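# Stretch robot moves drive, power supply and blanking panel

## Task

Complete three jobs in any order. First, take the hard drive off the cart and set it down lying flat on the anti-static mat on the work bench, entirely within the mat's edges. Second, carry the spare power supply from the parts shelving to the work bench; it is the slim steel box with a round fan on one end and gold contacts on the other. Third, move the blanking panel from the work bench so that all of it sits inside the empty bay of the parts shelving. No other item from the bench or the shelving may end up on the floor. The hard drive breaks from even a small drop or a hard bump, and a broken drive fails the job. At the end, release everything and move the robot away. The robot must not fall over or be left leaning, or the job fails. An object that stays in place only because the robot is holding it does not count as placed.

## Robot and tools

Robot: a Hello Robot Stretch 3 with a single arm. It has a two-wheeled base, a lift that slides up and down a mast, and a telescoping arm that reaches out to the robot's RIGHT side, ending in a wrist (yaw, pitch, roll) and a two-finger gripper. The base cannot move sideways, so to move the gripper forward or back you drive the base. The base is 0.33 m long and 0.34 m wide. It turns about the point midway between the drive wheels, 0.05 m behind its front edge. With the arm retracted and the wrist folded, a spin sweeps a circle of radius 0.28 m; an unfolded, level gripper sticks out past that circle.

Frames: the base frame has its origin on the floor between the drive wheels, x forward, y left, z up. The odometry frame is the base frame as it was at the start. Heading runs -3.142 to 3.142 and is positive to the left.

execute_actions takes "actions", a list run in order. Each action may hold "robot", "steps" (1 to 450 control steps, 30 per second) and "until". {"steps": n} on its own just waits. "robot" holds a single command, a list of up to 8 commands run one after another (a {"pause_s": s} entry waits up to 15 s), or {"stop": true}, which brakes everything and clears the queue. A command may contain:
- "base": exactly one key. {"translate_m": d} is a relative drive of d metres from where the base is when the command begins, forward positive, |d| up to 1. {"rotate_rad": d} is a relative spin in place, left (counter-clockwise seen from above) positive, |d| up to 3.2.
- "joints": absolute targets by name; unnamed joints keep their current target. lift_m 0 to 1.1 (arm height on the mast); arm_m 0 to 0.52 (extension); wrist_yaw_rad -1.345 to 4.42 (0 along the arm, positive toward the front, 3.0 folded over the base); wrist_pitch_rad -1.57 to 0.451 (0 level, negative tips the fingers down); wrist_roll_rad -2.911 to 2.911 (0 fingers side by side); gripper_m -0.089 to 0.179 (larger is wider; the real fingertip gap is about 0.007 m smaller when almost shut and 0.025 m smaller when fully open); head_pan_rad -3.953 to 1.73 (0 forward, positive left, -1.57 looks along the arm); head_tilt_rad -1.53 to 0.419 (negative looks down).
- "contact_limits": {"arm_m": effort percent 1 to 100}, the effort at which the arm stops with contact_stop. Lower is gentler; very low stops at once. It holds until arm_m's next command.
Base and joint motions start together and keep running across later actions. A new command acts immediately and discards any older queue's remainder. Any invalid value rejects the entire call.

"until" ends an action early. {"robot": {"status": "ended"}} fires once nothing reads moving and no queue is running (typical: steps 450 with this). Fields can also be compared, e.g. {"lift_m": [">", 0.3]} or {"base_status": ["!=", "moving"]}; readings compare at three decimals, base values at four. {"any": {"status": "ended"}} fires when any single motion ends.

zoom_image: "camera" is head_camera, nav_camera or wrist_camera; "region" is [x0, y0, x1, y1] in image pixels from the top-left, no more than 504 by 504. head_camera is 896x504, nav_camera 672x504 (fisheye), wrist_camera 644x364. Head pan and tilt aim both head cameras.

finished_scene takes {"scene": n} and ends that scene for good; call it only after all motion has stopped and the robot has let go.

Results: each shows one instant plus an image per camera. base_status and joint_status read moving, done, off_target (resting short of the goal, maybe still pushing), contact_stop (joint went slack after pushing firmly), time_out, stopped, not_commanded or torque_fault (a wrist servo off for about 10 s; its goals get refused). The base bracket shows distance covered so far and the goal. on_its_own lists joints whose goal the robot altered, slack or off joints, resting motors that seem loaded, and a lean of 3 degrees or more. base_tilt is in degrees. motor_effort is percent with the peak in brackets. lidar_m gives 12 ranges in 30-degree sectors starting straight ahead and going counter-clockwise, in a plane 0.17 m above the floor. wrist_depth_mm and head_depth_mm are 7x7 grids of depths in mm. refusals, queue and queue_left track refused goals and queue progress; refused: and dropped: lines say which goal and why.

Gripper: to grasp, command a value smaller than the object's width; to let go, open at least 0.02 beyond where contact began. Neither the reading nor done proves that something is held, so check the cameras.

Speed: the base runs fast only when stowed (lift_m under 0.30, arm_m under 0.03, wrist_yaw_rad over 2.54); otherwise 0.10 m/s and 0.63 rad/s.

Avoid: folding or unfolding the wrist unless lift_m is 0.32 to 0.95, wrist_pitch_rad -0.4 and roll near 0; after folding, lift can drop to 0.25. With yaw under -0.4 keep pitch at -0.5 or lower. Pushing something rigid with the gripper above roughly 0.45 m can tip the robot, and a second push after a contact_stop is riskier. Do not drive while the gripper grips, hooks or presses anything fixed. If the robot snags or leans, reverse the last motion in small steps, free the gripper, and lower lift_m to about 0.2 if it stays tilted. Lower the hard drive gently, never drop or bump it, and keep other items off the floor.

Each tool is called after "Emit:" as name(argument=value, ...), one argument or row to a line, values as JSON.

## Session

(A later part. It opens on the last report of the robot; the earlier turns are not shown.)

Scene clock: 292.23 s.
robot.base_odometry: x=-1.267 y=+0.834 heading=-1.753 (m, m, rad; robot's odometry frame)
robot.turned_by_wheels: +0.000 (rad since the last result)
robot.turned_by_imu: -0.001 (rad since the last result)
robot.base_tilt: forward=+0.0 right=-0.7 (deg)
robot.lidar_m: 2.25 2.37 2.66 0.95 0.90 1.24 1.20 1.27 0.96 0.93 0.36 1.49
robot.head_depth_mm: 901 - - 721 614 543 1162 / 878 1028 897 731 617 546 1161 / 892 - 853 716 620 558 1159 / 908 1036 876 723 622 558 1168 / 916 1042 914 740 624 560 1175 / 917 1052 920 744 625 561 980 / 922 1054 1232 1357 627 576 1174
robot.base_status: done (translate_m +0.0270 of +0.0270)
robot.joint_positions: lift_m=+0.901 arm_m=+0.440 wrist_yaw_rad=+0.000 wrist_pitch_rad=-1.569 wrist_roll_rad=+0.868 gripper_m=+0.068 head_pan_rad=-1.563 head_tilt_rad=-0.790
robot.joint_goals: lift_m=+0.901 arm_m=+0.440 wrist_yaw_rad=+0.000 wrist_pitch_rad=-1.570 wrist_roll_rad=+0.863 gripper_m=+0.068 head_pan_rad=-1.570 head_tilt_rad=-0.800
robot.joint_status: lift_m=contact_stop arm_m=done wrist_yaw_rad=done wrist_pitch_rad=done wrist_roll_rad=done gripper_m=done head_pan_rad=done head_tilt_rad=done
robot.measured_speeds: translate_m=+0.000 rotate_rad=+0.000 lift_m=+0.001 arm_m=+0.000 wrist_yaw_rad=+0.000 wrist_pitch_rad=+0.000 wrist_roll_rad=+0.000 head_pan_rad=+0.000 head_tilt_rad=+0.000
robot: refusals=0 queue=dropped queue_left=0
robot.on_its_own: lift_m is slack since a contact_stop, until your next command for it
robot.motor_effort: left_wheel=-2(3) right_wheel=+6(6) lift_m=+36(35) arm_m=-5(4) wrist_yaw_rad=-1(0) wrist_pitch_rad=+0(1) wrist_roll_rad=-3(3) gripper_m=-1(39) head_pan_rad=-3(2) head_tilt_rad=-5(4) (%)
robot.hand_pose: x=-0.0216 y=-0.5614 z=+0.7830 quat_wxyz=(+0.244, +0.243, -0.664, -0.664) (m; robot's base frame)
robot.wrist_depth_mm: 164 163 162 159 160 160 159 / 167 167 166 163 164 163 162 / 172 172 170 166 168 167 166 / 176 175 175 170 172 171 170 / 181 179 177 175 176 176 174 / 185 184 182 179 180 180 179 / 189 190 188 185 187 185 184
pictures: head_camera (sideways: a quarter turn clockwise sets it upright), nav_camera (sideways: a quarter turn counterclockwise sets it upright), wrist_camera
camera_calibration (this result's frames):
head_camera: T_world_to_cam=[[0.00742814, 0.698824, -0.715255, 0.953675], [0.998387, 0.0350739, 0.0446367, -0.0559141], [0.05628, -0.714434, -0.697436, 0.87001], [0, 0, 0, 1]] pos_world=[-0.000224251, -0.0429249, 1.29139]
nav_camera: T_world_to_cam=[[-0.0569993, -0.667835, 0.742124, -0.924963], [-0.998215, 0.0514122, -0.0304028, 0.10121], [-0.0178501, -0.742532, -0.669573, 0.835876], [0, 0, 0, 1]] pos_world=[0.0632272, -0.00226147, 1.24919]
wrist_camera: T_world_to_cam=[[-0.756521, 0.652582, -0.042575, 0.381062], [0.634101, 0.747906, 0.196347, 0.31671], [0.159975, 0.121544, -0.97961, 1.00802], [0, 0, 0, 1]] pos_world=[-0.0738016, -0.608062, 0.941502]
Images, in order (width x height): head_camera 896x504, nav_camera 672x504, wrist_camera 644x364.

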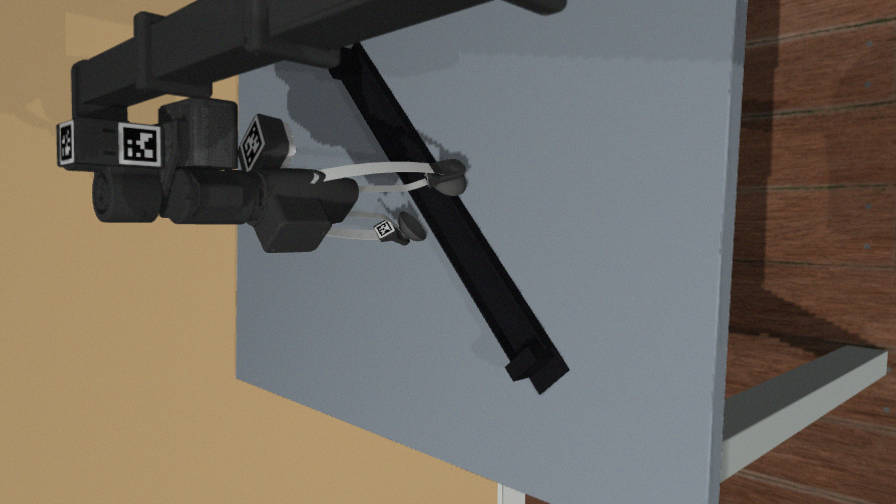

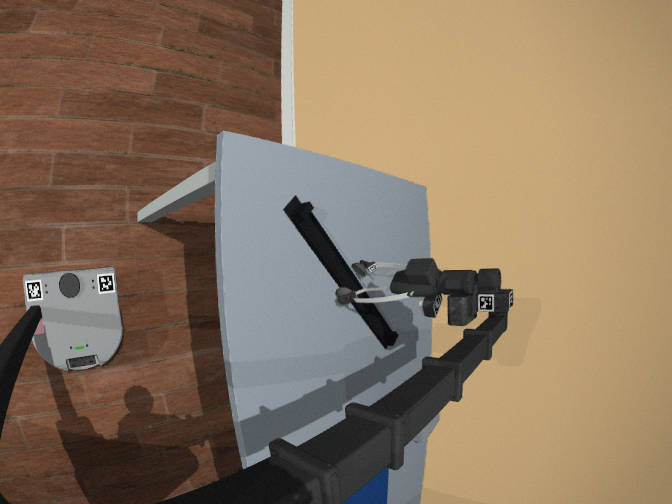

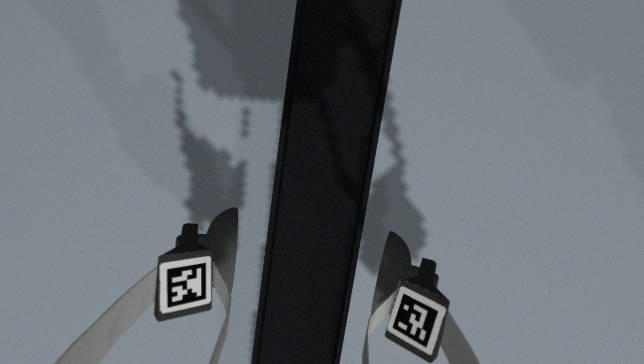

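Emit:
execute_actions(
  actions=[
    {"robot":[{"joints":{"lift_m":0.904}},{"joints":{"gripper_m":0.0}},{"pause_s":0.5},{"joints":{"lift_m":0.92}},{"pause_s":0.5}],"steps":450,"until":{"robot":{"status":"ended"}}},
  ],
)

Scene clock: 297.63 s.
robot.base_odometry: x=-1.267 y=+0.834 heading=-1.753 (m, m, rad; robot's odometry frame)
robot.turned_by_wheels: +0.000 (rad since the last result)
robot.turned_by_imu: -0.001 (rad since the last result)
robot.base_tilt: forward=-0.2 right=-0.5 (deg)
robot.lidar_m: 2.26 2.37 2.66 0.95 0.90 1.24 1.20 1.27 0.96 0.93 0.36 1.49
robot.head_depth_mm: 887 - 819 727 615 546 1163 / 873 1038 897 732 615 545 1163 / 877 - 873 715 620 557 1162 / 912 1046 880 714 623 558 1163 / 913 1041 910 741 624 560 1176 / 919 1050 923 743 625 562 977 / 924 1055 1221 1362 626 574 1173
robot.base_status: done (translate_m +0.0270 of +0.0270)
robot.joint_positions: lift_m=+0.920 arm_m=+0.440 wrist_yaw_rad=+0.001 wrist_pitch_rad=-1.568 wrist_roll_rad=+0.867 gripper_m=+0.001 head_pan_rad=-1.563 head_tilt_rad=-0.790
robot.joint_goals: lift_m=+0.920 arm_m=+0.440 wrist_yaw_rad=+0.000 wrist_pitch_rad=-1.570 wrist_roll_rad=+0.863 gripper_m=+0.000 head_pan_rad=-1.570 head_tilt_rad=-0.800
robot.joint_status: lift_m=done arm_m=done wrist_yaw_rad=done wrist_pitch_rad=done wrist_roll_rad=done gripper_m=done head_pan_rad=done head_tilt_rad=done
robot.measured_speeds: translate_m=+0.000 rotate_rad=+0.000 lift_m=+0.000 arm_m=+0.000 wrist_yaw_rad=+0.000 wrist_pitch_rad=+0.000 wrist_roll_rad=+0.000 head_pan_rad=+0.000 head_tilt_rad=+0.000
robot: refusals=0 queue=done queue_left=0
robot.motor_effort: left_wheel=-1(2) right_wheel=+3(6) lift_m=+49(53) arm_m=-4(5) wrist_yaw_rad=+0(1) wrist_pitch_rad=+0(1) wrist_roll_rad=-2(2) gripper_m=-16(94) head_pan_rad=-2(2) head_tilt_rad=-4(4) (%)
robot.hand_pose: x=-0.0216 y=-0.5616 z=+0.8020 quat_wxyz=(+0.244, +0.243, -0.664, -0.663) (m; robot's base frame)
robot.wrist_depth_mm: 180 179 178 162 176 176 175 / 185 184 183 167 181 180 180 / 189 188 188 170 185 184 184 / 194 193 192 174 190 189 189 / 199 198 196 178 195 193 193 / 204 203 - 183 200 198 198 / 209 208 207 189 205 204 202
pictures: head_camera (sideways: a quarter turn clockwise sets it upright), nav_camera (sideways: a quarter turn counterclockwise sets it upright), wrist_camera
camera_calibration (this result's frames):
head_camera: T_world_to_cam=[[0.00742806, 0.698824, -0.715256, 0.953675], [0.998387, 0.0350741, 0.0446367, -0.0559141], [0.0562801, -0.714434, -0.697436, 0.87001], [0, 0, 0, 1]] pos_world=[-0.000224246, -0.0429249, 1.29139]
nav_camera: T_world_to_cam=[[-0.0569992, -0.667835, 0.742124, -0.924963], [-0.998215, 0.0514121, -0.0304028, 0.10121], [-0.01785, -0.742532, -0.669573, 0.835876], [0, 0, 0, 1]] pos_world=[0.0632272, -0.00226146, 1.24919]
wrist_camera: T_world_to_cam=[[-0.756853, 0.65216, -0.0431386, 0.38222], [0.63372, 0.748398, 0.1957, 0.313931], [0.159913, 0.120779, -0.979714, 1.0263], [0, 0, 0, 1]] pos_world=[-0.0737779, -0.608169, 0.960528]
Images, in order (width x height): head_camera 896x504, nav_camera 672x504, wrist_camera 644x364.

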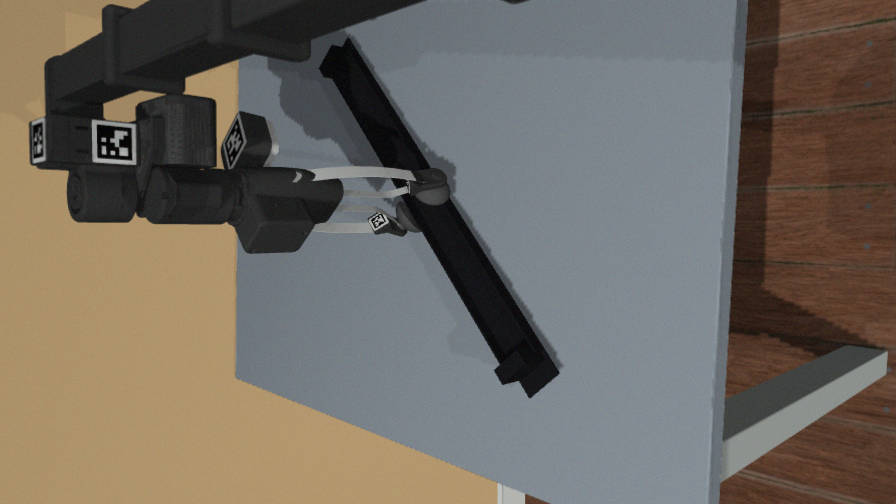

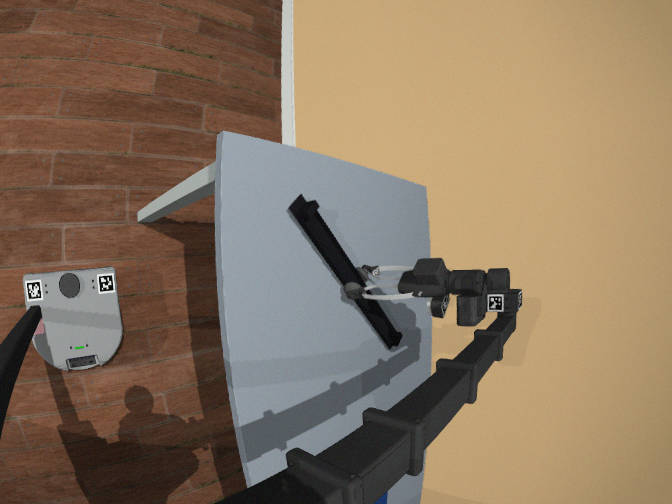

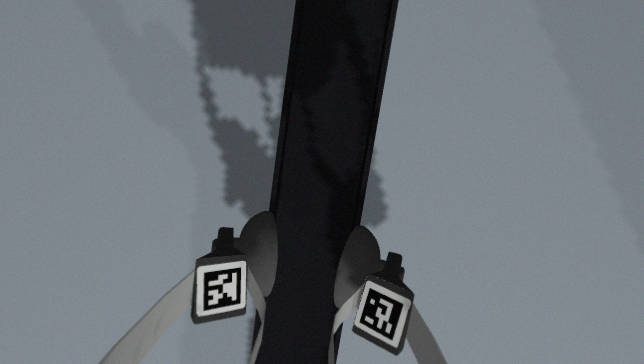

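Emit:
execute_actions(
  actions=[
    {"robot":[{"joints":{"lift_m":1.0}},{"joints":{"arm_m":0.08,"wrist_roll_rad":1.57,"head_pan_rad":0.2,"head_tilt_rad":-0.3}},{"base":{"rotate_rad":1.465}},{"base":{"translate_m":1.0}},{"base":{"translate_m":1.0}},{"base":{"translate_m":0.5}}],"steps":450,"until":{"robot":{"status":"ended"}}},
    {"steps":450,"until":{"robot":{"status":"ended"}}},
    {"steps":450,"until":{"robot":{"status":"ended"}}},
  ],
)

Scene clock: 348.43 s.
robot.base_odometry: x=+1.129 y=+0.123 heading=-0.288 (m, m, rad; robot's odometry frame)
robot.turned_by_wheels: +1.465 (rad since the last result)
robot.turned_by_imu: +1.451 (rad since the last result)
robot.base_tilt: forward=-0.1 right=-0.5 (deg)
robot.lidar_m: 0.74 0.84 1.14 1.70 0.92 0.76 1.41 3.19 2.18 1.62 1.96 1.32
robot.head_depth_mm: 1035 1091 1157 1220 1309 1395 1468 / 1044 1106 1171 1245 1318 1407 1481 / 624 660 699 1216 1307 1392 1459 / 679 1129 1197 1033 1370 1164 979 / 637 1141 1217 1034 1376 1125 992 / 681 1162 1231 1037 1308 1164 1013 / 734 1176 1248 1043 1392 1124 1014
robot.base_status: done (translate_m +0.5000 of +0.5000)
robot.joint_positions: lift_m=+1.000 arm_m=+0.080 wrist_yaw_rad=+0.000 wrist_pitch_rad=-1.566 wrist_roll_rad=+1.566 gripper_m=+0.001 head_pan_rad=+0.193 head_tilt_rad=-0.310
robot.joint_goals: lift_m=+1.000 arm_m=+0.080 wrist_yaw_rad=+0.000 wrist_pitch_rad=-1.570 wrist_roll_rad=+1.570 gripper_m=+0.000 head_pan_rad=+0.200 head_tilt_rad=-0.300
robot.joint_status: lift_m=done arm_m=done wrist_yaw_rad=done wrist_pitch_rad=done wrist_roll_rad=done gripper_m=done head_pan_rad=done head_tilt_rad=done
robot.measured_speeds: translate_m=+0.000 rotate_rad=+0.000 lift_m=+0.000 arm_m=+0.000 wrist_yaw_rad=+0.000 wrist_pitch_rad=+0.000 wrist_roll_rad=+0.000 head_pan_rad=+0.000 head_tilt_rad=+0.000
robot: refusals=0 queue=done queue_left=0
robot.motor_effort: left_wheel=-1(6) right_wheel=+2(7) lift_m=+49(51) arm_m=-4(5) wrist_yaw_rad=-1(1) wrist_pitch_rad=-1(1) wrist_roll_rad=+2(5) gripper_m=-16(17) head_pan_rad=+3(28) head_tilt_rad=+4(29) (%)
robot.hand_pose: x=-0.0216 y=-0.2021 z=+0.8819 quat_wxyz=(+0.002, +0.002, -0.709, -0.706) (m; robot's base frame)
robot.wrist_depth_mm: 963 974 959 163 956 942 941 / - - - 166 973 968 981 / - - - 170 - - - / - - - 174 - - - / - - - 179 - - - / - - - 184 - - - / - - - 189 - - -
pictures: head_camera (sideways: a quarter turn clockwise sets it upright), nav_camera (sideways: a quarter turn counterclockwise sets it upright), wrist_camera
camera_calibration (this result's frames):
head_camera: T_world_to_cam=[[-0.286061, -0.0429345, -0.957249, 1.27105], [-0.23569, 0.971457, 0.0268609, -0.0252669], [0.928773, 0.233297, -0.288015, 0.331981], [0, 0, 0, 1]] pos_world=[0.0493069, 0.00166713, 1.313]
nav_camera: T_world_to_cam=[[0.256037, -0.0131997, 0.966577, -1.21963], [0.153808, -0.986612, -0.0542156, 0.125211], [0.954352, 0.162549, -0.250579, 0.284755], [0, 0, 0, 1]] pos_world=[0.0212552, 0.0611492, 1.25701]
wrist_camera: T_world_to_cam=[[-0.16015, 0.985994, -0.0465556, 0.234638], [0.966387, 0.166226, 0.196127, -0.0816716], [0.201119, -0.0135809, -0.979473, 1.03469], [0, 0, 0, 1]] pos_world=[-0.0915929, -0.203724, 1.0404]
Images, in order (width x height): head_camera 896x504, nav_camera 672x504, wrist_camera 644x364.

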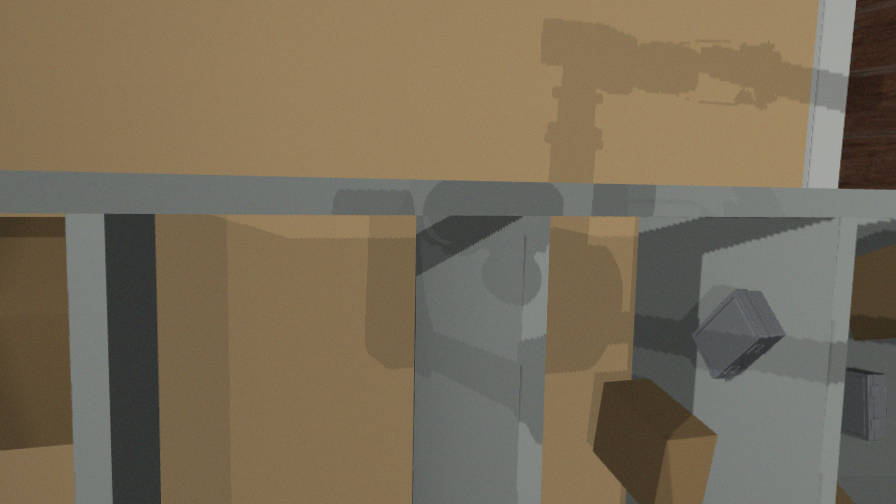

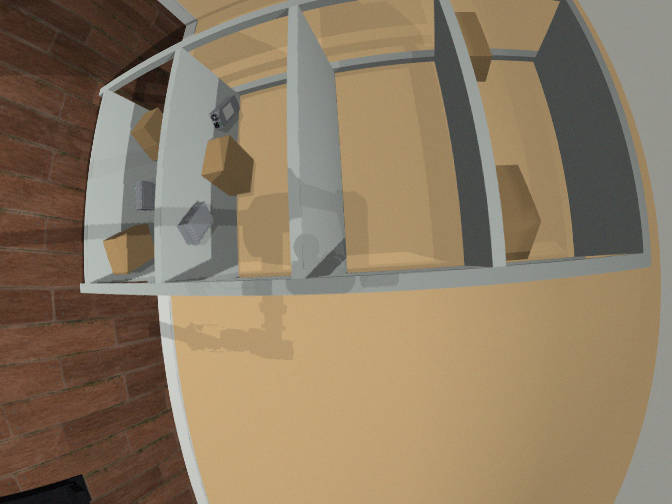

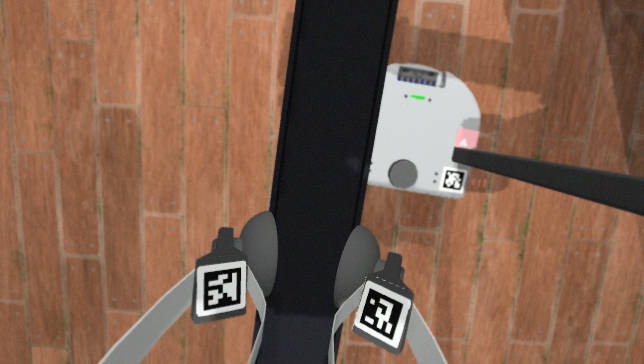

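Emit:
execute_actions(
  actions=[
    {"robot":[{"base":{"translate_m":0.3},"joints":{"lift_m":1.1,"arm_m":0.02}},{"base":{"rotate_rad":1.708},"joints":{"head_pan_rad":-1.57,"head_tilt_rad":-0.4}},{"base":{"translate_m":0.53},"joints":{"wrist_pitch_rad":-0.55}}],"steps":450,"until":{"robot":{"status":"ended"}}},
    {"steps":450,"until":{"robot":{"status":"ended"}}},
  ],
)

Scene clock: 389.47 s.
robot.base_odometry: x=+1.497 y=+0.561 heading=+1.420 (m, m, rad; robot's odometry frame)
robot.turned_by_wheels: +1.708 (rad since the last result)
robot.turned_by_imu: +1.699 (rad since the last result)
robot.base_tilt: forward=-0.1 right=-0.4 (deg)
robot.lidar_m: 1.21 1.18 0.88 0.86 3.45 2.18 2.16 0.64 0.61 0.71 0.59 1.24
robot.head_depth_mm: 797 826 - - - - 779 / 798 836 - - - - 804 / 804 846 - 833 - - 847 / 810 868 932 809 627 880 848 / 816 874 942 812 411 1002 852 / 818 881 948 812 413 983 848 / 827 884 949 817 415 1081 851
robot.base_status: done (translate_m +0.5300 of +0.5300)
robot.joint_positions: lift_m=+1.100 arm_m=+0.020 wrist_yaw_rad=+0.001 wrist_pitch_rad=-0.575 wrist_roll_rad=+1.568 gripper_m=+0.001 head_pan_rad=-1.563 head_tilt_rad=-0.395
robot.joint_goals: lift_m=+1.100 arm_m=+0.020 wrist_yaw_rad=+0.000 wrist_pitch_rad=-0.550 wrist_roll_rad=+1.570 gripper_m=+0.000 head_pan_rad=-1.570 head_tilt_rad=-0.400
robot.joint_status: lift_m=done arm_m=done wrist_yaw_rad=done wrist_pitch_rad=done wrist_roll_rad=done gripper_m=done head_pan_rad=done head_tilt_rad=done
robot.measured_speeds: translate_m=+0.000 rotate_rad=+0.000 lift_m=+0.000 arm_m=+0.000 wrist_yaw_rad=+0.000 wrist_pitch_rad=+0.000 wrist_roll_rad=+0.000 head_pan_rad=+0.000 head_tilt_rad=+0.000
robot: refusals=0 queue=done queue_left=0
robot.motor_effort: left_wheel=-2(5) right_wheel=+3(9) lift_m=+49(51) arm_m=-5(5) wrist_yaw_rad=-1(0) wrist_pitch_rad=+7(7) wrist_roll_rad=+1(3) gripper_m=-17(17) head_pan_rad=-1(29) head_tilt_rad=-2(11) (%)
robot.hand_pose: x=-0.0214 y=-0.3669 z=+1.0784 quat_wxyz=(+0.002, +0.000, -0.959, -0.284) (m; robot's base frame)
robot.wrist_depth_mm: 531 591 568 162 268 610 524 / 547 610 556 166 729 599 531 / 565 630 540 170 683 627 544 / 581 651 521 174 682 617 546 / 608 679 626 178 761 619 815 / 617 693 - 183 728 610 841 / 616 683 485 188 722 609 882
pictures: head_camera (sideways: a quarter turn clockwise sets it upright), nav_camera (sideways: a quarter turn counterclockwise sets it upright), wrist_camera
camera_calibration (this result's frames):
head_camera: T_world_to_cam=[[0.00983637, 0.369687, -0.929104, 1.2325], [0.998262, 0.0503565, 0.0306052, -0.0376654], [0.0581007, -0.927791, -0.368549, 0.442102], [0, 0, 0, 1]] pos_world=[-0.00020975, -0.0435628, 1.30921]
nav_camera: T_world_to_cam=[[-0.0594761, -0.330784, 0.94183, -1.18538], [-0.9981, 0.0349453, -0.0507562, 0.127728], [-0.0161232, -0.943059, -0.332234, 0.396948], [0, 0, 0, 1]] pos_world=[0.0633833, -0.0222233, 1.25479]
wrist_camera: T_world_to_cam=[[-0.157963, 0.501802, -0.850437, 1.09561], [0.966589, 0.254655, -0.0292778, 0.182526], [0.201876, -0.826647, -0.525262, 0.436749], [0, 0, 0, 1]] pos_world=[-0.0915304, -0.235224, 1.1665]
Images, in order (width x height): head_camera 896x504, nav_camera 672x504, wrist_camera 644x364.

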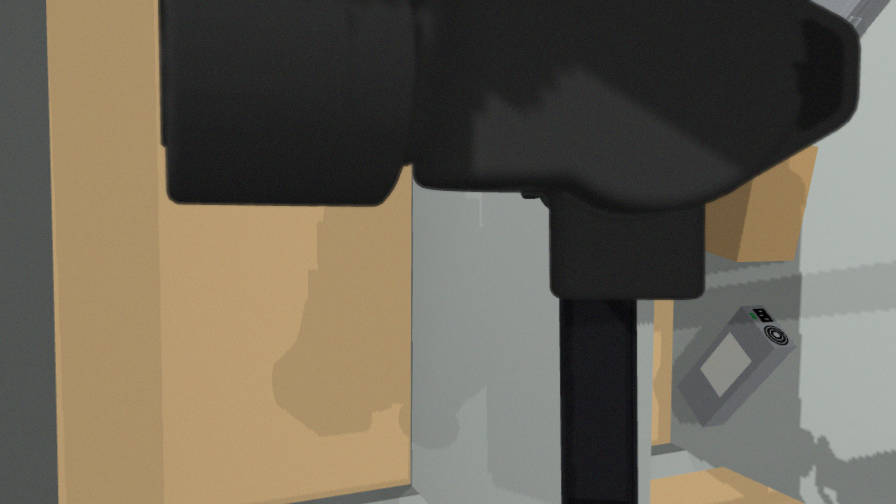

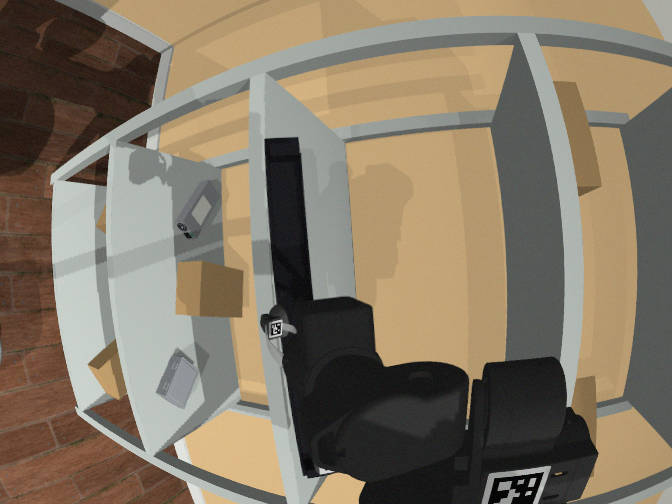

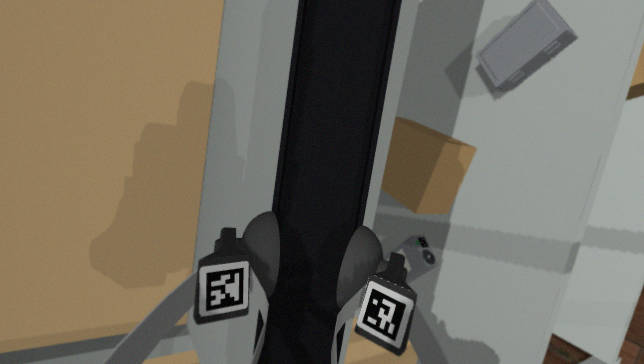

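Emit:
execute_actions(
  actions=[
    {"robot":[{"joints":{"wrist_pitch_rad":-0.45}},{"joints":{"arm_m":0.27},"contact_limits":{"arm_m":20}},{"joints":{"wrist_pitch_rad":-0.58}}],"steps":450,"until":{"robot":{"status":"ended"}}},
  ],
)

Scene clock: 398.80 s.
robot.base_odometry: x=+1.497 y=+0.561 heading=+1.420 (m, m, rad; robot's odometry frame)
robot.turned_by_wheels: +0.000 (rad since the last result)
robot.turned_by_imu: -0.001 (rad since the last result)
robot.base_tilt: forward=+0.1 right=-0.7 (deg)
robot.lidar_m: 1.21 1.17 0.88 0.85 3.44 2.18 2.16 0.64 0.61 0.71 0.59 1.24
robot.head_depth_mm: 793 - 919 667 552 1007 811 / 764 - - 635 553 977 846 / 808 842 - 674 553 882 842 / 808 869 925 642 555 938 848 / 818 873 939 677 558 998 849 / 823 884 944 679 559 982 851 / 828 886 949 816 561 1085 856
robot.base_status: done (translate_m +0.5300 of +0.5300)
robot.joint_positions: lift_m=+1.100 arm_m=+0.270 wrist_yaw_rad=+0.001 wrist_pitch_rad=-0.599 wrist_roll_rad=+1.570 gripper_m=+0.001 head_pan_rad=-1.563 head_tilt_rad=-0.395
robot.joint_goals: lift_m=+1.100 arm_m=+0.270 wrist_yaw_rad=+0.000 wrist_pitch_rad=-0.580 wrist_roll_rad=+1.570 gripper_m=+0.000 head_pan_rad=-1.570 head_tilt_rad=-0.400
robot.joint_status: lift_m=done arm_m=done wrist_yaw_rad=done wrist_pitch_rad=done wrist_roll_rad=done gripper_m=done head_pan_rad=done head_tilt_rad=done
robot.measured_speeds: translate_m=+0.000 rotate_rad=+0.000 lift_m=+0.000 arm_m=+0.000 wrist_yaw_rad=+0.000 wrist_pitch_rad=+0.000 wrist_roll_rad=+0.000 head_pan_rad=+0.000 head_tilt_rad=+0.000
robot: refusals=0 queue=done queue_left=0
robot.motor_effort: left_wheel=-1(2) right_wheel=+3(3) lift_m=+48(48) arm_m=+2(4) wrist_yaw_rad=+0(1) wrist_pitch_rad=+6(9) wrist_roll_rad=+0(1) gripper_m=-17(17) head_pan_rad=-1(2) head_tilt_rad=-2(2) (%)
robot.contact_limits: arm_m 20 (drawing in: default 33, maximum 54; extending or still: default 44, maximum 72)
robot.hand_pose: x=-0.0214 y=-0.6126 z=+1.0737 quat_wxyz=(+0.001, +0.000, -0.955, -0.295) (m; robot's base frame)
robot.wrist_depth_mm: 351 389 431 163 200 168 137 / 360 402 441 166 199 167 136 / 373 419 459 170 205 165 136 / 379 429 467 174 211 165 135 / 395 444 494 178 208 164 134 / 408 459 - 183 192 163 133 / 420 466 454 189 191 161 132
pictures: head_camera (sideways: a quarter turn clockwise sets it upright), nav_camera (sideways: a quarter turn counterclockwise sets it upright), wrist_camera
camera_calibration (this result's frames):
head_camera: T_world_to_cam=[[0.00988913, 0.369834, -0.929045, 1.23242], [0.99827, 0.050206, 0.030612, -0.0376743], [0.057965, -0.92774, -0.368698, 0.442296], [0, 0, 0, 1]] pos_world=[-0.000216092, -0.0435631, 1.3092]
nav_camera: T_world_to_cam=[[-0.0595232, -0.330926, 0.941777, -1.18531], [-0.998094, 0.035099, -0.0507494, 0.127719], [-0.0162611, -0.943004, -0.332385, 0.397146], [0, 0, 0, 1]] pos_world=[0.06338, -0.0222241, 1.25479]
wrist_camera: T_world_to_cam=[[-0.156623, 0.521766, -0.838588, 1.21446], [0.966814, 0.254513, -0.0222148, 0.237303], [0.20184, -0.814238, -0.544314, 0.259215], [0, 0, 0, 1]] pos_world=[-0.0915352, -0.482999, 1.1648]
Images, in order (width x height): head_camera 896x504, nav_camera 672x504, wrist_camera 644x364.

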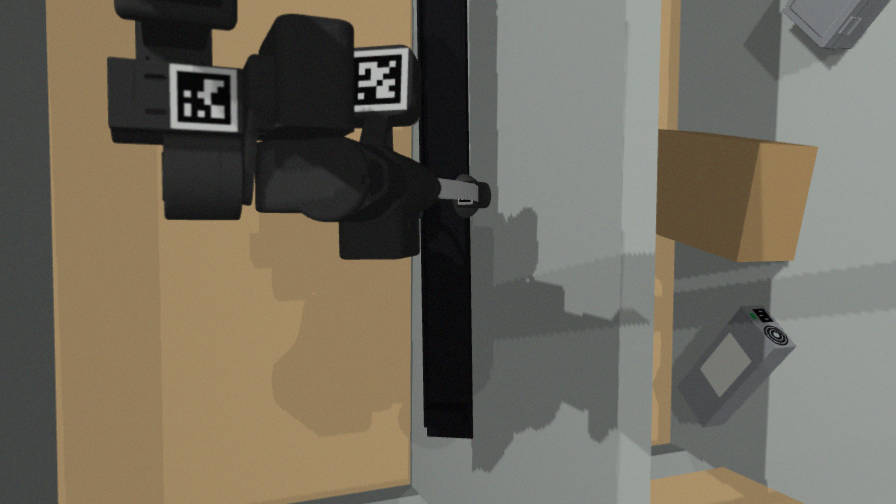

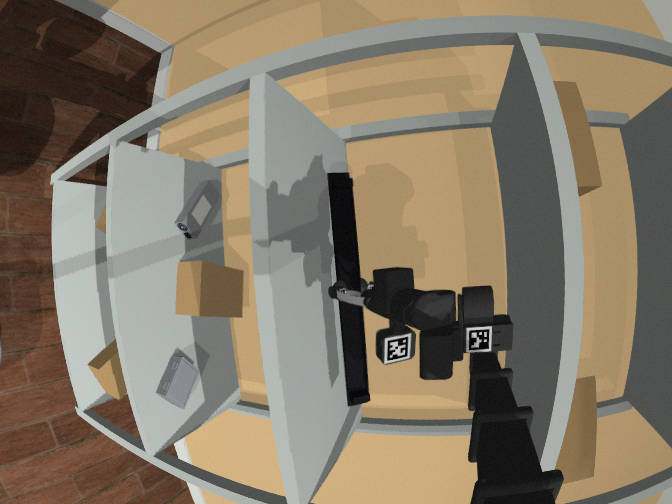

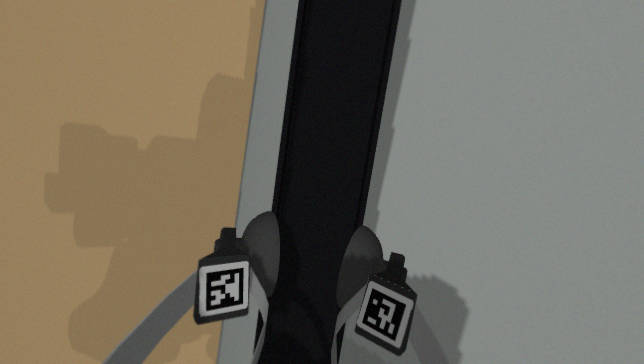

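Pitch down further in small steps, watching pitch effort.

Emit:
execute_actions(
  actions=[
    {"robot":{"joints":{"wrist_pitch_rad":-0.68,"arm_m":0.3}},"steps":450,"until":{"robot":{"status":"ended"}}},
  ],
)

Scene clock: 401.77 s.
robot.base_odometry: x=+1.497 y=+0.561 heading=+1.420 (m, m, rad; robot's odometry frame)
robot.turned_by_wheels: +0.000 (rad since the last result)
robot.turned_by_imu: +0.000 (rad since the last result)
robot.base_tilt: forward=+0.1 right=-0.3 (deg)
robot.lidar_m: 1.21 1.17 0.88 0.85 3.44 2.18 2.16 0.64 0.61 0.71 0.59 1.24
robot.head_depth_mm: 794 870 921 705 550 1006 810 / 767 - - 672 553 974 838 / 800 842 - 672 555 881 850 / 807 867 921 678 555 946 848 / 814 874 937 678 557 1001 849 / 821 880 947 680 560 990 851 / 825 892 946 817 561 1076 853
robot.base_status: done (translate_m +0.5300 of +0.5300)
robot.joint_positions: lift_m=+1.100 arm_m=+0.300 wrist_yaw_rad=+0.001 wrist_pitch_rad=-0.697 wrist_roll_rad=+1.570 gripper_m=+0.001 head_pan_rad=-1.563 head_tilt_rad=-0.395
robot.joint_goals: lift_m=+1.100 arm_m=+0.300 wrist_yaw_rad=+0.000 wrist_pitch_rad=-0.680 wrist_roll_rad=+1.570 gripper_m=+0.000 head_pan_rad=-1.570 head_tilt_rad=-0.400
robot.joint_status: lift_m=done arm_m=done wrist_yaw_rad=done wrist_pitch_rad=done wrist_roll_rad=done gripper_m=done head_pan_rad=done head_tilt_rad=done
robot.measured_speeds: translate_m=+0.000 rotate_rad=+0.000 lift_m=+0.000 arm_m=+0.000 wrist_yaw_rad=+0.000 wrist_pitch_rad=+0.000 wrist_roll_rad=+0.000 head_pan_rad=+0.000 head_tilt_rad=+0.000
robot: refusals=0 queue=done queue_left=0
robot.motor_effort: left_wheel=-2(1) right_wheel=+3(3) lift_m=+49(49) arm_m=+3(4) wrist_yaw_rad=-1(1) wrist_pitch_rad=+5(6) wrist_roll_rad=+0(0) gripper_m=-17(17) head_pan_rad=-2(2) head_tilt_rad=-2(2) (%)
robot.hand_pose: x=-0.0214 y=-0.6256 z=+1.0552 quat_wxyz=(+0.001, +0.000, -0.940, -0.342) (m; robot's base frame)
robot.wrist_depth_mm: 336 375 374 162 177 153 127 / 348 386 372 166 178 152 127 / 355 400 367 170 183 152 126 / 365 416 364 174 189 151 127 / 376 432 416 178 187 150 126 / 389 442 - 183 175 150 126 / 402 450 355 189 174 150 125
pictures: head_camera (sideways: a quarter turn clockwise sets it upright), nav_camera (sideways: a quarter turn counterclockwise sets it upright), wrist_camera
camera_calibration (this result's frames):
head_camera: T_world_to_cam=[[0.00988909, 0.369834, -0.929045, 1.23242], [0.99827, 0.0502061, 0.030612, -0.0376743], [0.0579651, -0.92774, -0.368698, 0.442296], [0, 0, 0, 1]] pos_world=[-0.000216087, -0.0435631, 1.3092]
nav_camera: T_world_to_cam=[[-0.0595232, -0.330926, 0.941777, -1.18531], [-0.998094, 0.0350988, -0.0507494, 0.127719], [-0.016261, -0.943004, -0.332385, 0.397146], [0, 0, 0, 1]] pos_world=[0.06338, -0.0222241, 1.25479]
wrist_camera: T_world_to_cam=[[-0.156619, 0.601089, -0.783685, 1.1974], [0.966834, 0.255392, 0.00266455, 0.214521], [0.201748, -0.757276, -0.621152, 0.355266], [0, 0, 0, 1]] pos_world=[-0.0915442, -0.505499, 1.15849]
Images, in order (width x height): head_camera 896x504, nav_camera 672x504, wrist_camera 644x364.

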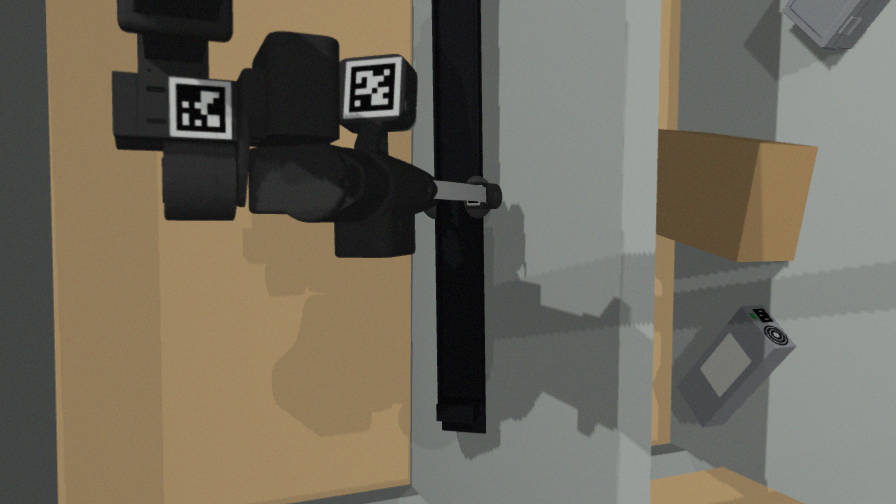

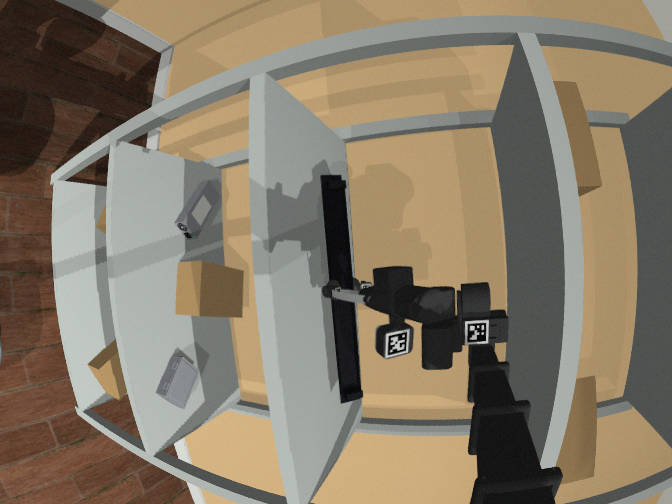

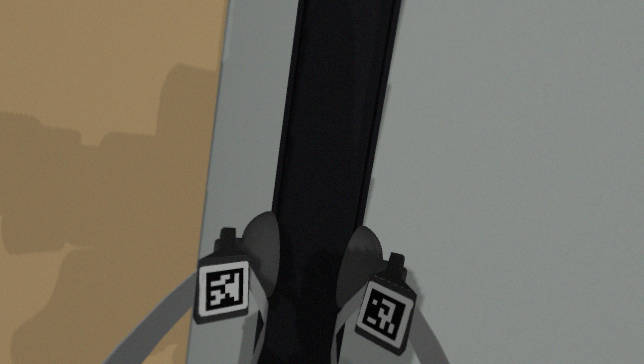

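Emit:
execute_actions(
  actions=[
    {"robot":{"joints":{"wrist_pitch_rad":-0.74}},"steps":450,"until":{"robot":{"status":"ended"}}},
  ],
)

Scene clock: 404.63 s.
robot.base_odometry: x=+1.497 y=+0.561 heading=+1.420 (m, m, rad; robot's odometry frame)
robot.turned_by_wheels: +0.000 (rad since the last result)
robot.turned_by_imu: +0.000 (rad since the last result)
robot.base_tilt: forward=+0.2 right=-0.5 (deg)
robot.lidar_m: 1.21 1.17 0.88 0.86 3.45 2.18 2.15 0.64 0.61 0.71 0.59 1.24
robot.head_depth_mm: 795 866 919 667 551 1006 810 / 763 - - 674 553 980 846 / 808 843 - 675 554 878 848 / 812 868 925 679 555 948 846 / 815 873 941 810 556 998 853 / 823 882 945 817 560 988 849 / 827 885 949 815 562 1075 854
robot.base_status: done (translate_m +0.5300 of +0.5300)
robot.joint_positions: lift_m=+1.100 arm_m=+0.300 wrist_yaw_rad=+0.001 wrist_pitch_rad=-0.755 wrist_roll_rad=+1.570 gripper_m=+0.001 head_pan_rad=-1.563 head_tilt_rad=-0.395
robot.joint_goals: lift_m=+1.100 arm_m=+0.300 wrist_yaw_rad=+0.000 wrist_pitch_rad=-0.740 wrist_roll_rad=+1.570 gripper_m=+0.000 head_pan_rad=-1.570 head_tilt_rad=-0.400
robot.joint_status: lift_m=done arm_m=done wrist_yaw_rad=done wrist_pitch_rad=done wrist_roll_rad=done gripper_m=done head_pan_rad=done head_tilt_rad=done
robot.measured_speeds: translate_m=+0.000 rotate_rad=+0.000 lift_m=+0.000 arm_m=+0.000 wrist_yaw_rad=+0.000 wrist_pitch_rad=+0.000 wrist_roll_rad=+0.000 head_pan_rad=+0.000 head_tilt_rad=+0.000
robot: refusals=0 queue=done queue_left=0
robot.motor_effort: left_wheel=-1(2) right_wheel=+3(3) lift_m=+49(49) arm_m=+4(3) wrist_yaw_rad=-1(0) wrist_pitch_rad=+4(4) wrist_roll_rad=+0(0) gripper_m=-16(17) head_pan_rad=-1(2) head_tilt_rad=-2(2) (%)
robot.hand_pose: x=-0.0214 y=-0.6146 z=+1.0449 quat_wxyz=(+0.001, +0.000, -0.929, -0.369) (m; robot's base frame)
robot.wrist_depth_mm: 342 383 323 163 167 145 123 / 349 398 320 166 167 145 123 / 359 412 318 170 172 145 122 / 369 424 319 174 176 145 122 / 382 430 356 178 177 144 122 / 392 449 - 183 166 144 122 / 405 446 316 189 166 144 122
pictures: head_camera (sideways: a quarter turn clockwise sets it upright), nav_camera (sideways: a quarter turn counterclockwise sets it upright), wrist_camera
camera_calibration (this result's frames):
head_camera: T_world_to_cam=[[0.00988913, 0.369834, -0.929045, 1.23242], [0.99827, 0.050206, 0.030612, -0.0376743], [0.057965, -0.92774, -0.368698, 0.442296], [0, 0, 0, 1]] pos_world=[-0.000216092, -0.0435631, 1.3092]
nav_camera: T_world_to_cam=[[-0.0595232, -0.330926, 0.941777, -1.18531], [-0.998094, 0.035099, -0.0507494, 0.127719], [-0.0162611, -0.943004, -0.332385, 0.397146], [0, 0, 0, 1]] pos_world=[0.06338, -0.0222241, 1.25479]
wrist_camera: T_world_to_cam=[[-0.156613, 0.645911, -0.747176, 1.17213], [0.966846, 0.254753, 0.0175695, 0.195781], [0.201694, -0.719652, -0.664394, 0.425542], [0, 0, 0, 1]] pos_world=[-0.0915495, -0.500724, 1.15507]
Images, in order (width x height): head_camera 896x504, nav_camera 672x504, wrist_camera 644x364.

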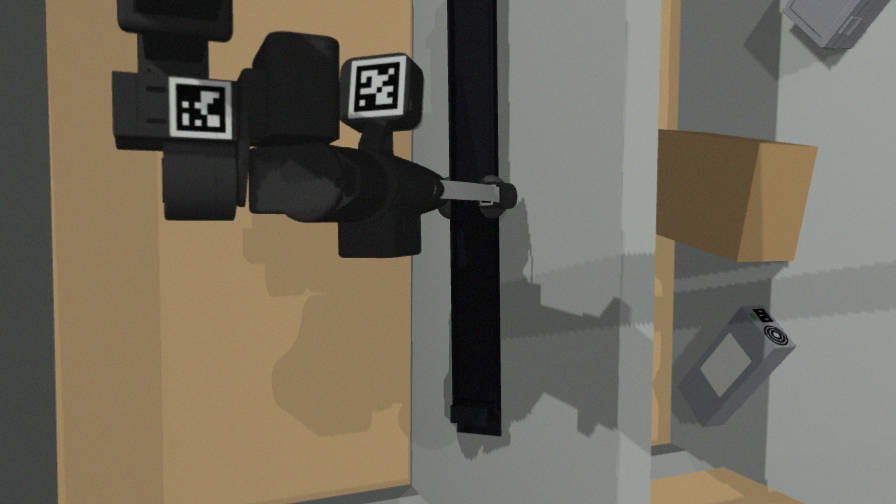

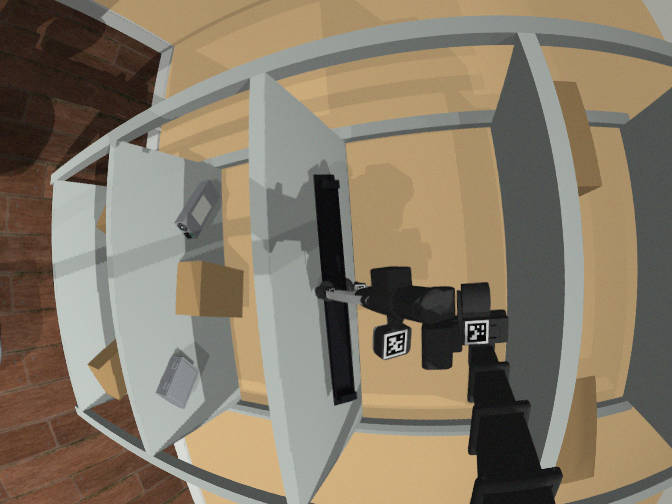

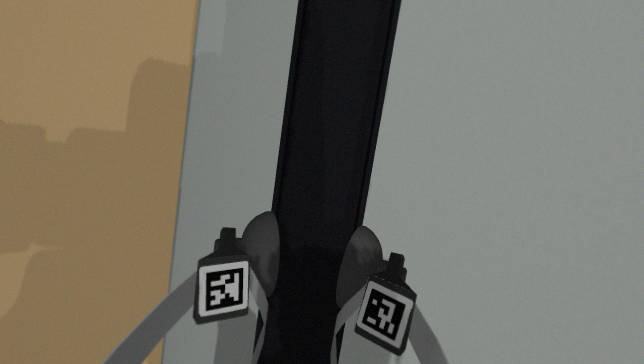

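Emit:
execute_actions(
  actions=[
    {"robot":[{"joints":{"gripper_m":0.05}},{"pause_s":0.5},{"joints":{"gripper_m":0.07}},{"pause_s":0.5}],"steps":450,"until":{"robot":{"status":"ended"}}},
  ],
)

Scene clock: 410.27 s.
robot.base_odometry: x=+1.497 y=+0.561 heading=+1.420 (m, m, rad; robot's odometry frame)
robot.turned_by_wheels: +0.000 (rad since the last result)
robot.turned_by_imu: -0.001 (rad since the last result)
robot.base_tilt: forward=+0.1 right=-0.6 (deg)
robot.lidar_m: 1.21 1.17 0.88 0.86 3.46 2.18 2.15 0.64 0.61 0.71 0.59 1.24
robot.head_depth_mm: 795 872 921 795 550 1010 809 / 766 - - 754 554 979 848 / 804 844 - 754 555 878 846 / 809 868 924 758 555 944 845 / 815 871 938 807 557 993 849 / 824 881 950 814 559 990 851 / 828 884 944 818 562 1074 850
robot.base_status: done (translate_m +0.5300 of +0.5300)
robot.joint_positions: lift_m=+1.100 arm_m=+0.300 wrist_yaw_rad=+0.001 wrist_pitch_rad=-0.754 wrist_roll_rad=+1.570 gripper_m=+0.070 head_pan_rad=-1.563 head_tilt_rad=-0.395
robot.joint_goals: lift_m=+1.100 arm_m=+0.300 wrist_yaw_rad=+0.000 wrist_pitch_rad=-0.740 wrist_roll_rad=+1.570 gripper_m=+0.070 head_pan_rad=-1.570 head_tilt_rad=-0.400
robot.joint_status: lift_m=done arm_m=done wrist_yaw_rad=done wrist_pitch_rad=done wrist_roll_rad=done gripper_m=done head_pan_rad=done head_tilt_rad=done
robot.measured_speeds: translate_m=+0.000 rotate_rad=+0.000 lift_m=+0.000 arm_m=+0.000 wrist_yaw_rad=+0.000 wrist_pitch_rad=+0.000 wrist_roll_rad=+0.000 head_pan_rad=+0.000 head_tilt_rad=+0.000
robot: refusals=0 queue=done queue_left=0
robot.motor_effort: left_wheel=-1(2) right_wheel=+3(2) lift_m=+49(48) arm_m=+3(3) wrist_yaw_rad=-1(0) wrist_pitch_rad=+4(5) wrist_roll_rad=+0(0) gripper_m=+0(85) head_pan_rad=-2(2) head_tilt_rad=-2(2) (%)
robot.hand_pose: x=-0.0214 y=-0.6148 z=+1.0451 quat_wxyz=(+0.001, +0.000, -0.930, -0.368) (m; robot's base frame)
robot.wrist_depth_mm: 339 385 325 230 168 146 123 / 348 398 323 229 173 146 123 / 358 411 321 228 173 145 123 / 368 426 321 215 178 145 122 / 381 434 293 215 177 145 122 / 394 438 286 218 166 144 122 / 401 476 316 223 185 144 122
pictures: head_camera (sideways: a quarter turn clockwise sets it upright), nav_camera (sideways: a quarter turn counterclockwise sets it upright), wrist_camera
camera_calibration (this result's frames):
head_camera: T_world_to_cam=[[0.00988918, 0.369834, -0.929045, 1.23242], [0.99827, 0.0502059, 0.030612, -0.0376743], [0.0579649, -0.92774, -0.368698, 0.442296], [0, 0, 0, 1]] pos_world=[-0.000216098, -0.0435631, 1.3092]
nav_camera: T_world_to_cam=[[-0.0595233, -0.330926, 0.941778, -1.18531], [-0.998094, 0.0350991, -0.0507494, 0.127719], [-0.0162612, -0.943004, -0.332385, 0.397146], [0, 0, 0, 1]] pos_world=[0.06338, -0.0222241, 1.25479]
wrist_camera: T_world_to_cam=[[-0.15661, 0.645082, -0.747892, 1.17266], [0.966847, 0.254769, 0.0172867, 0.196139], [0.201691, -0.72039, -0.663595, 0.424234], [0, 0, 0, 1]] pos_world=[-0.0915496, -0.500819, 1.15515]
Images, in order (width x height): head_camera 896x504, nav_camera 672x504, wrist_camera 644x364.

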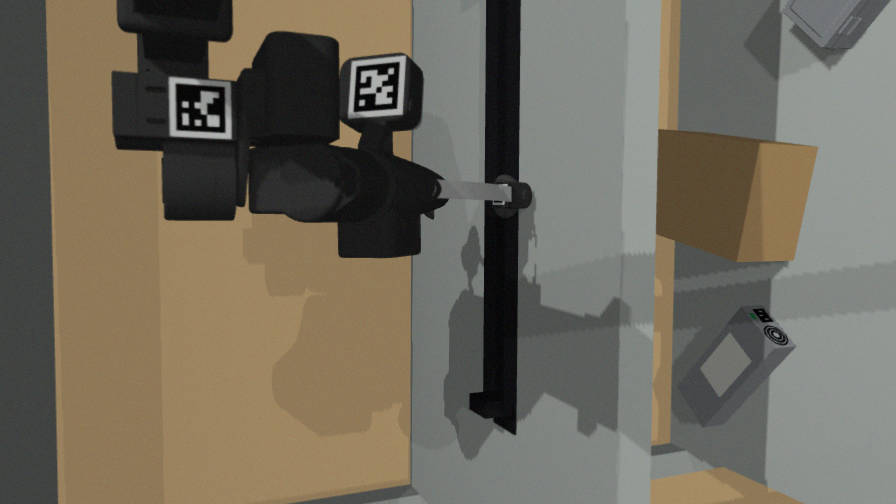

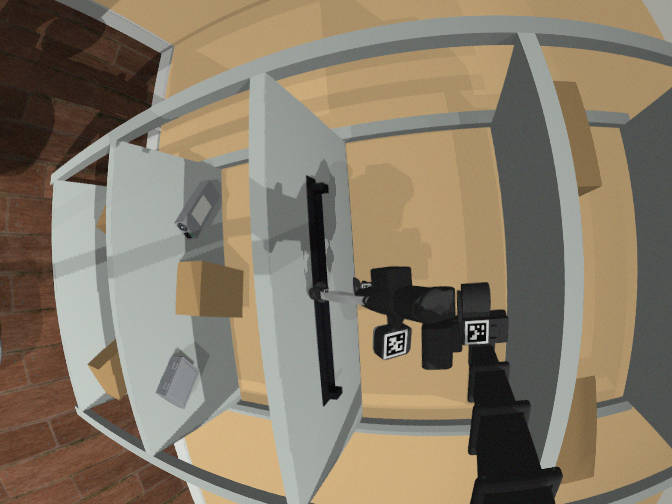

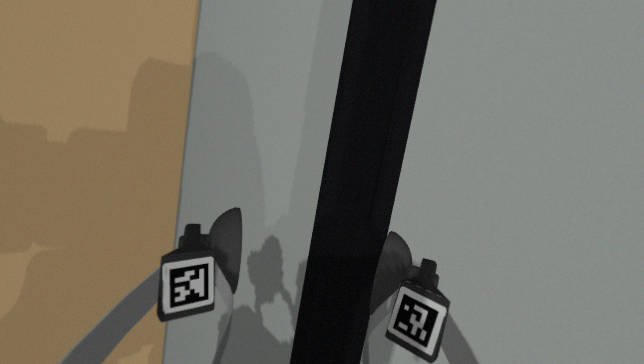

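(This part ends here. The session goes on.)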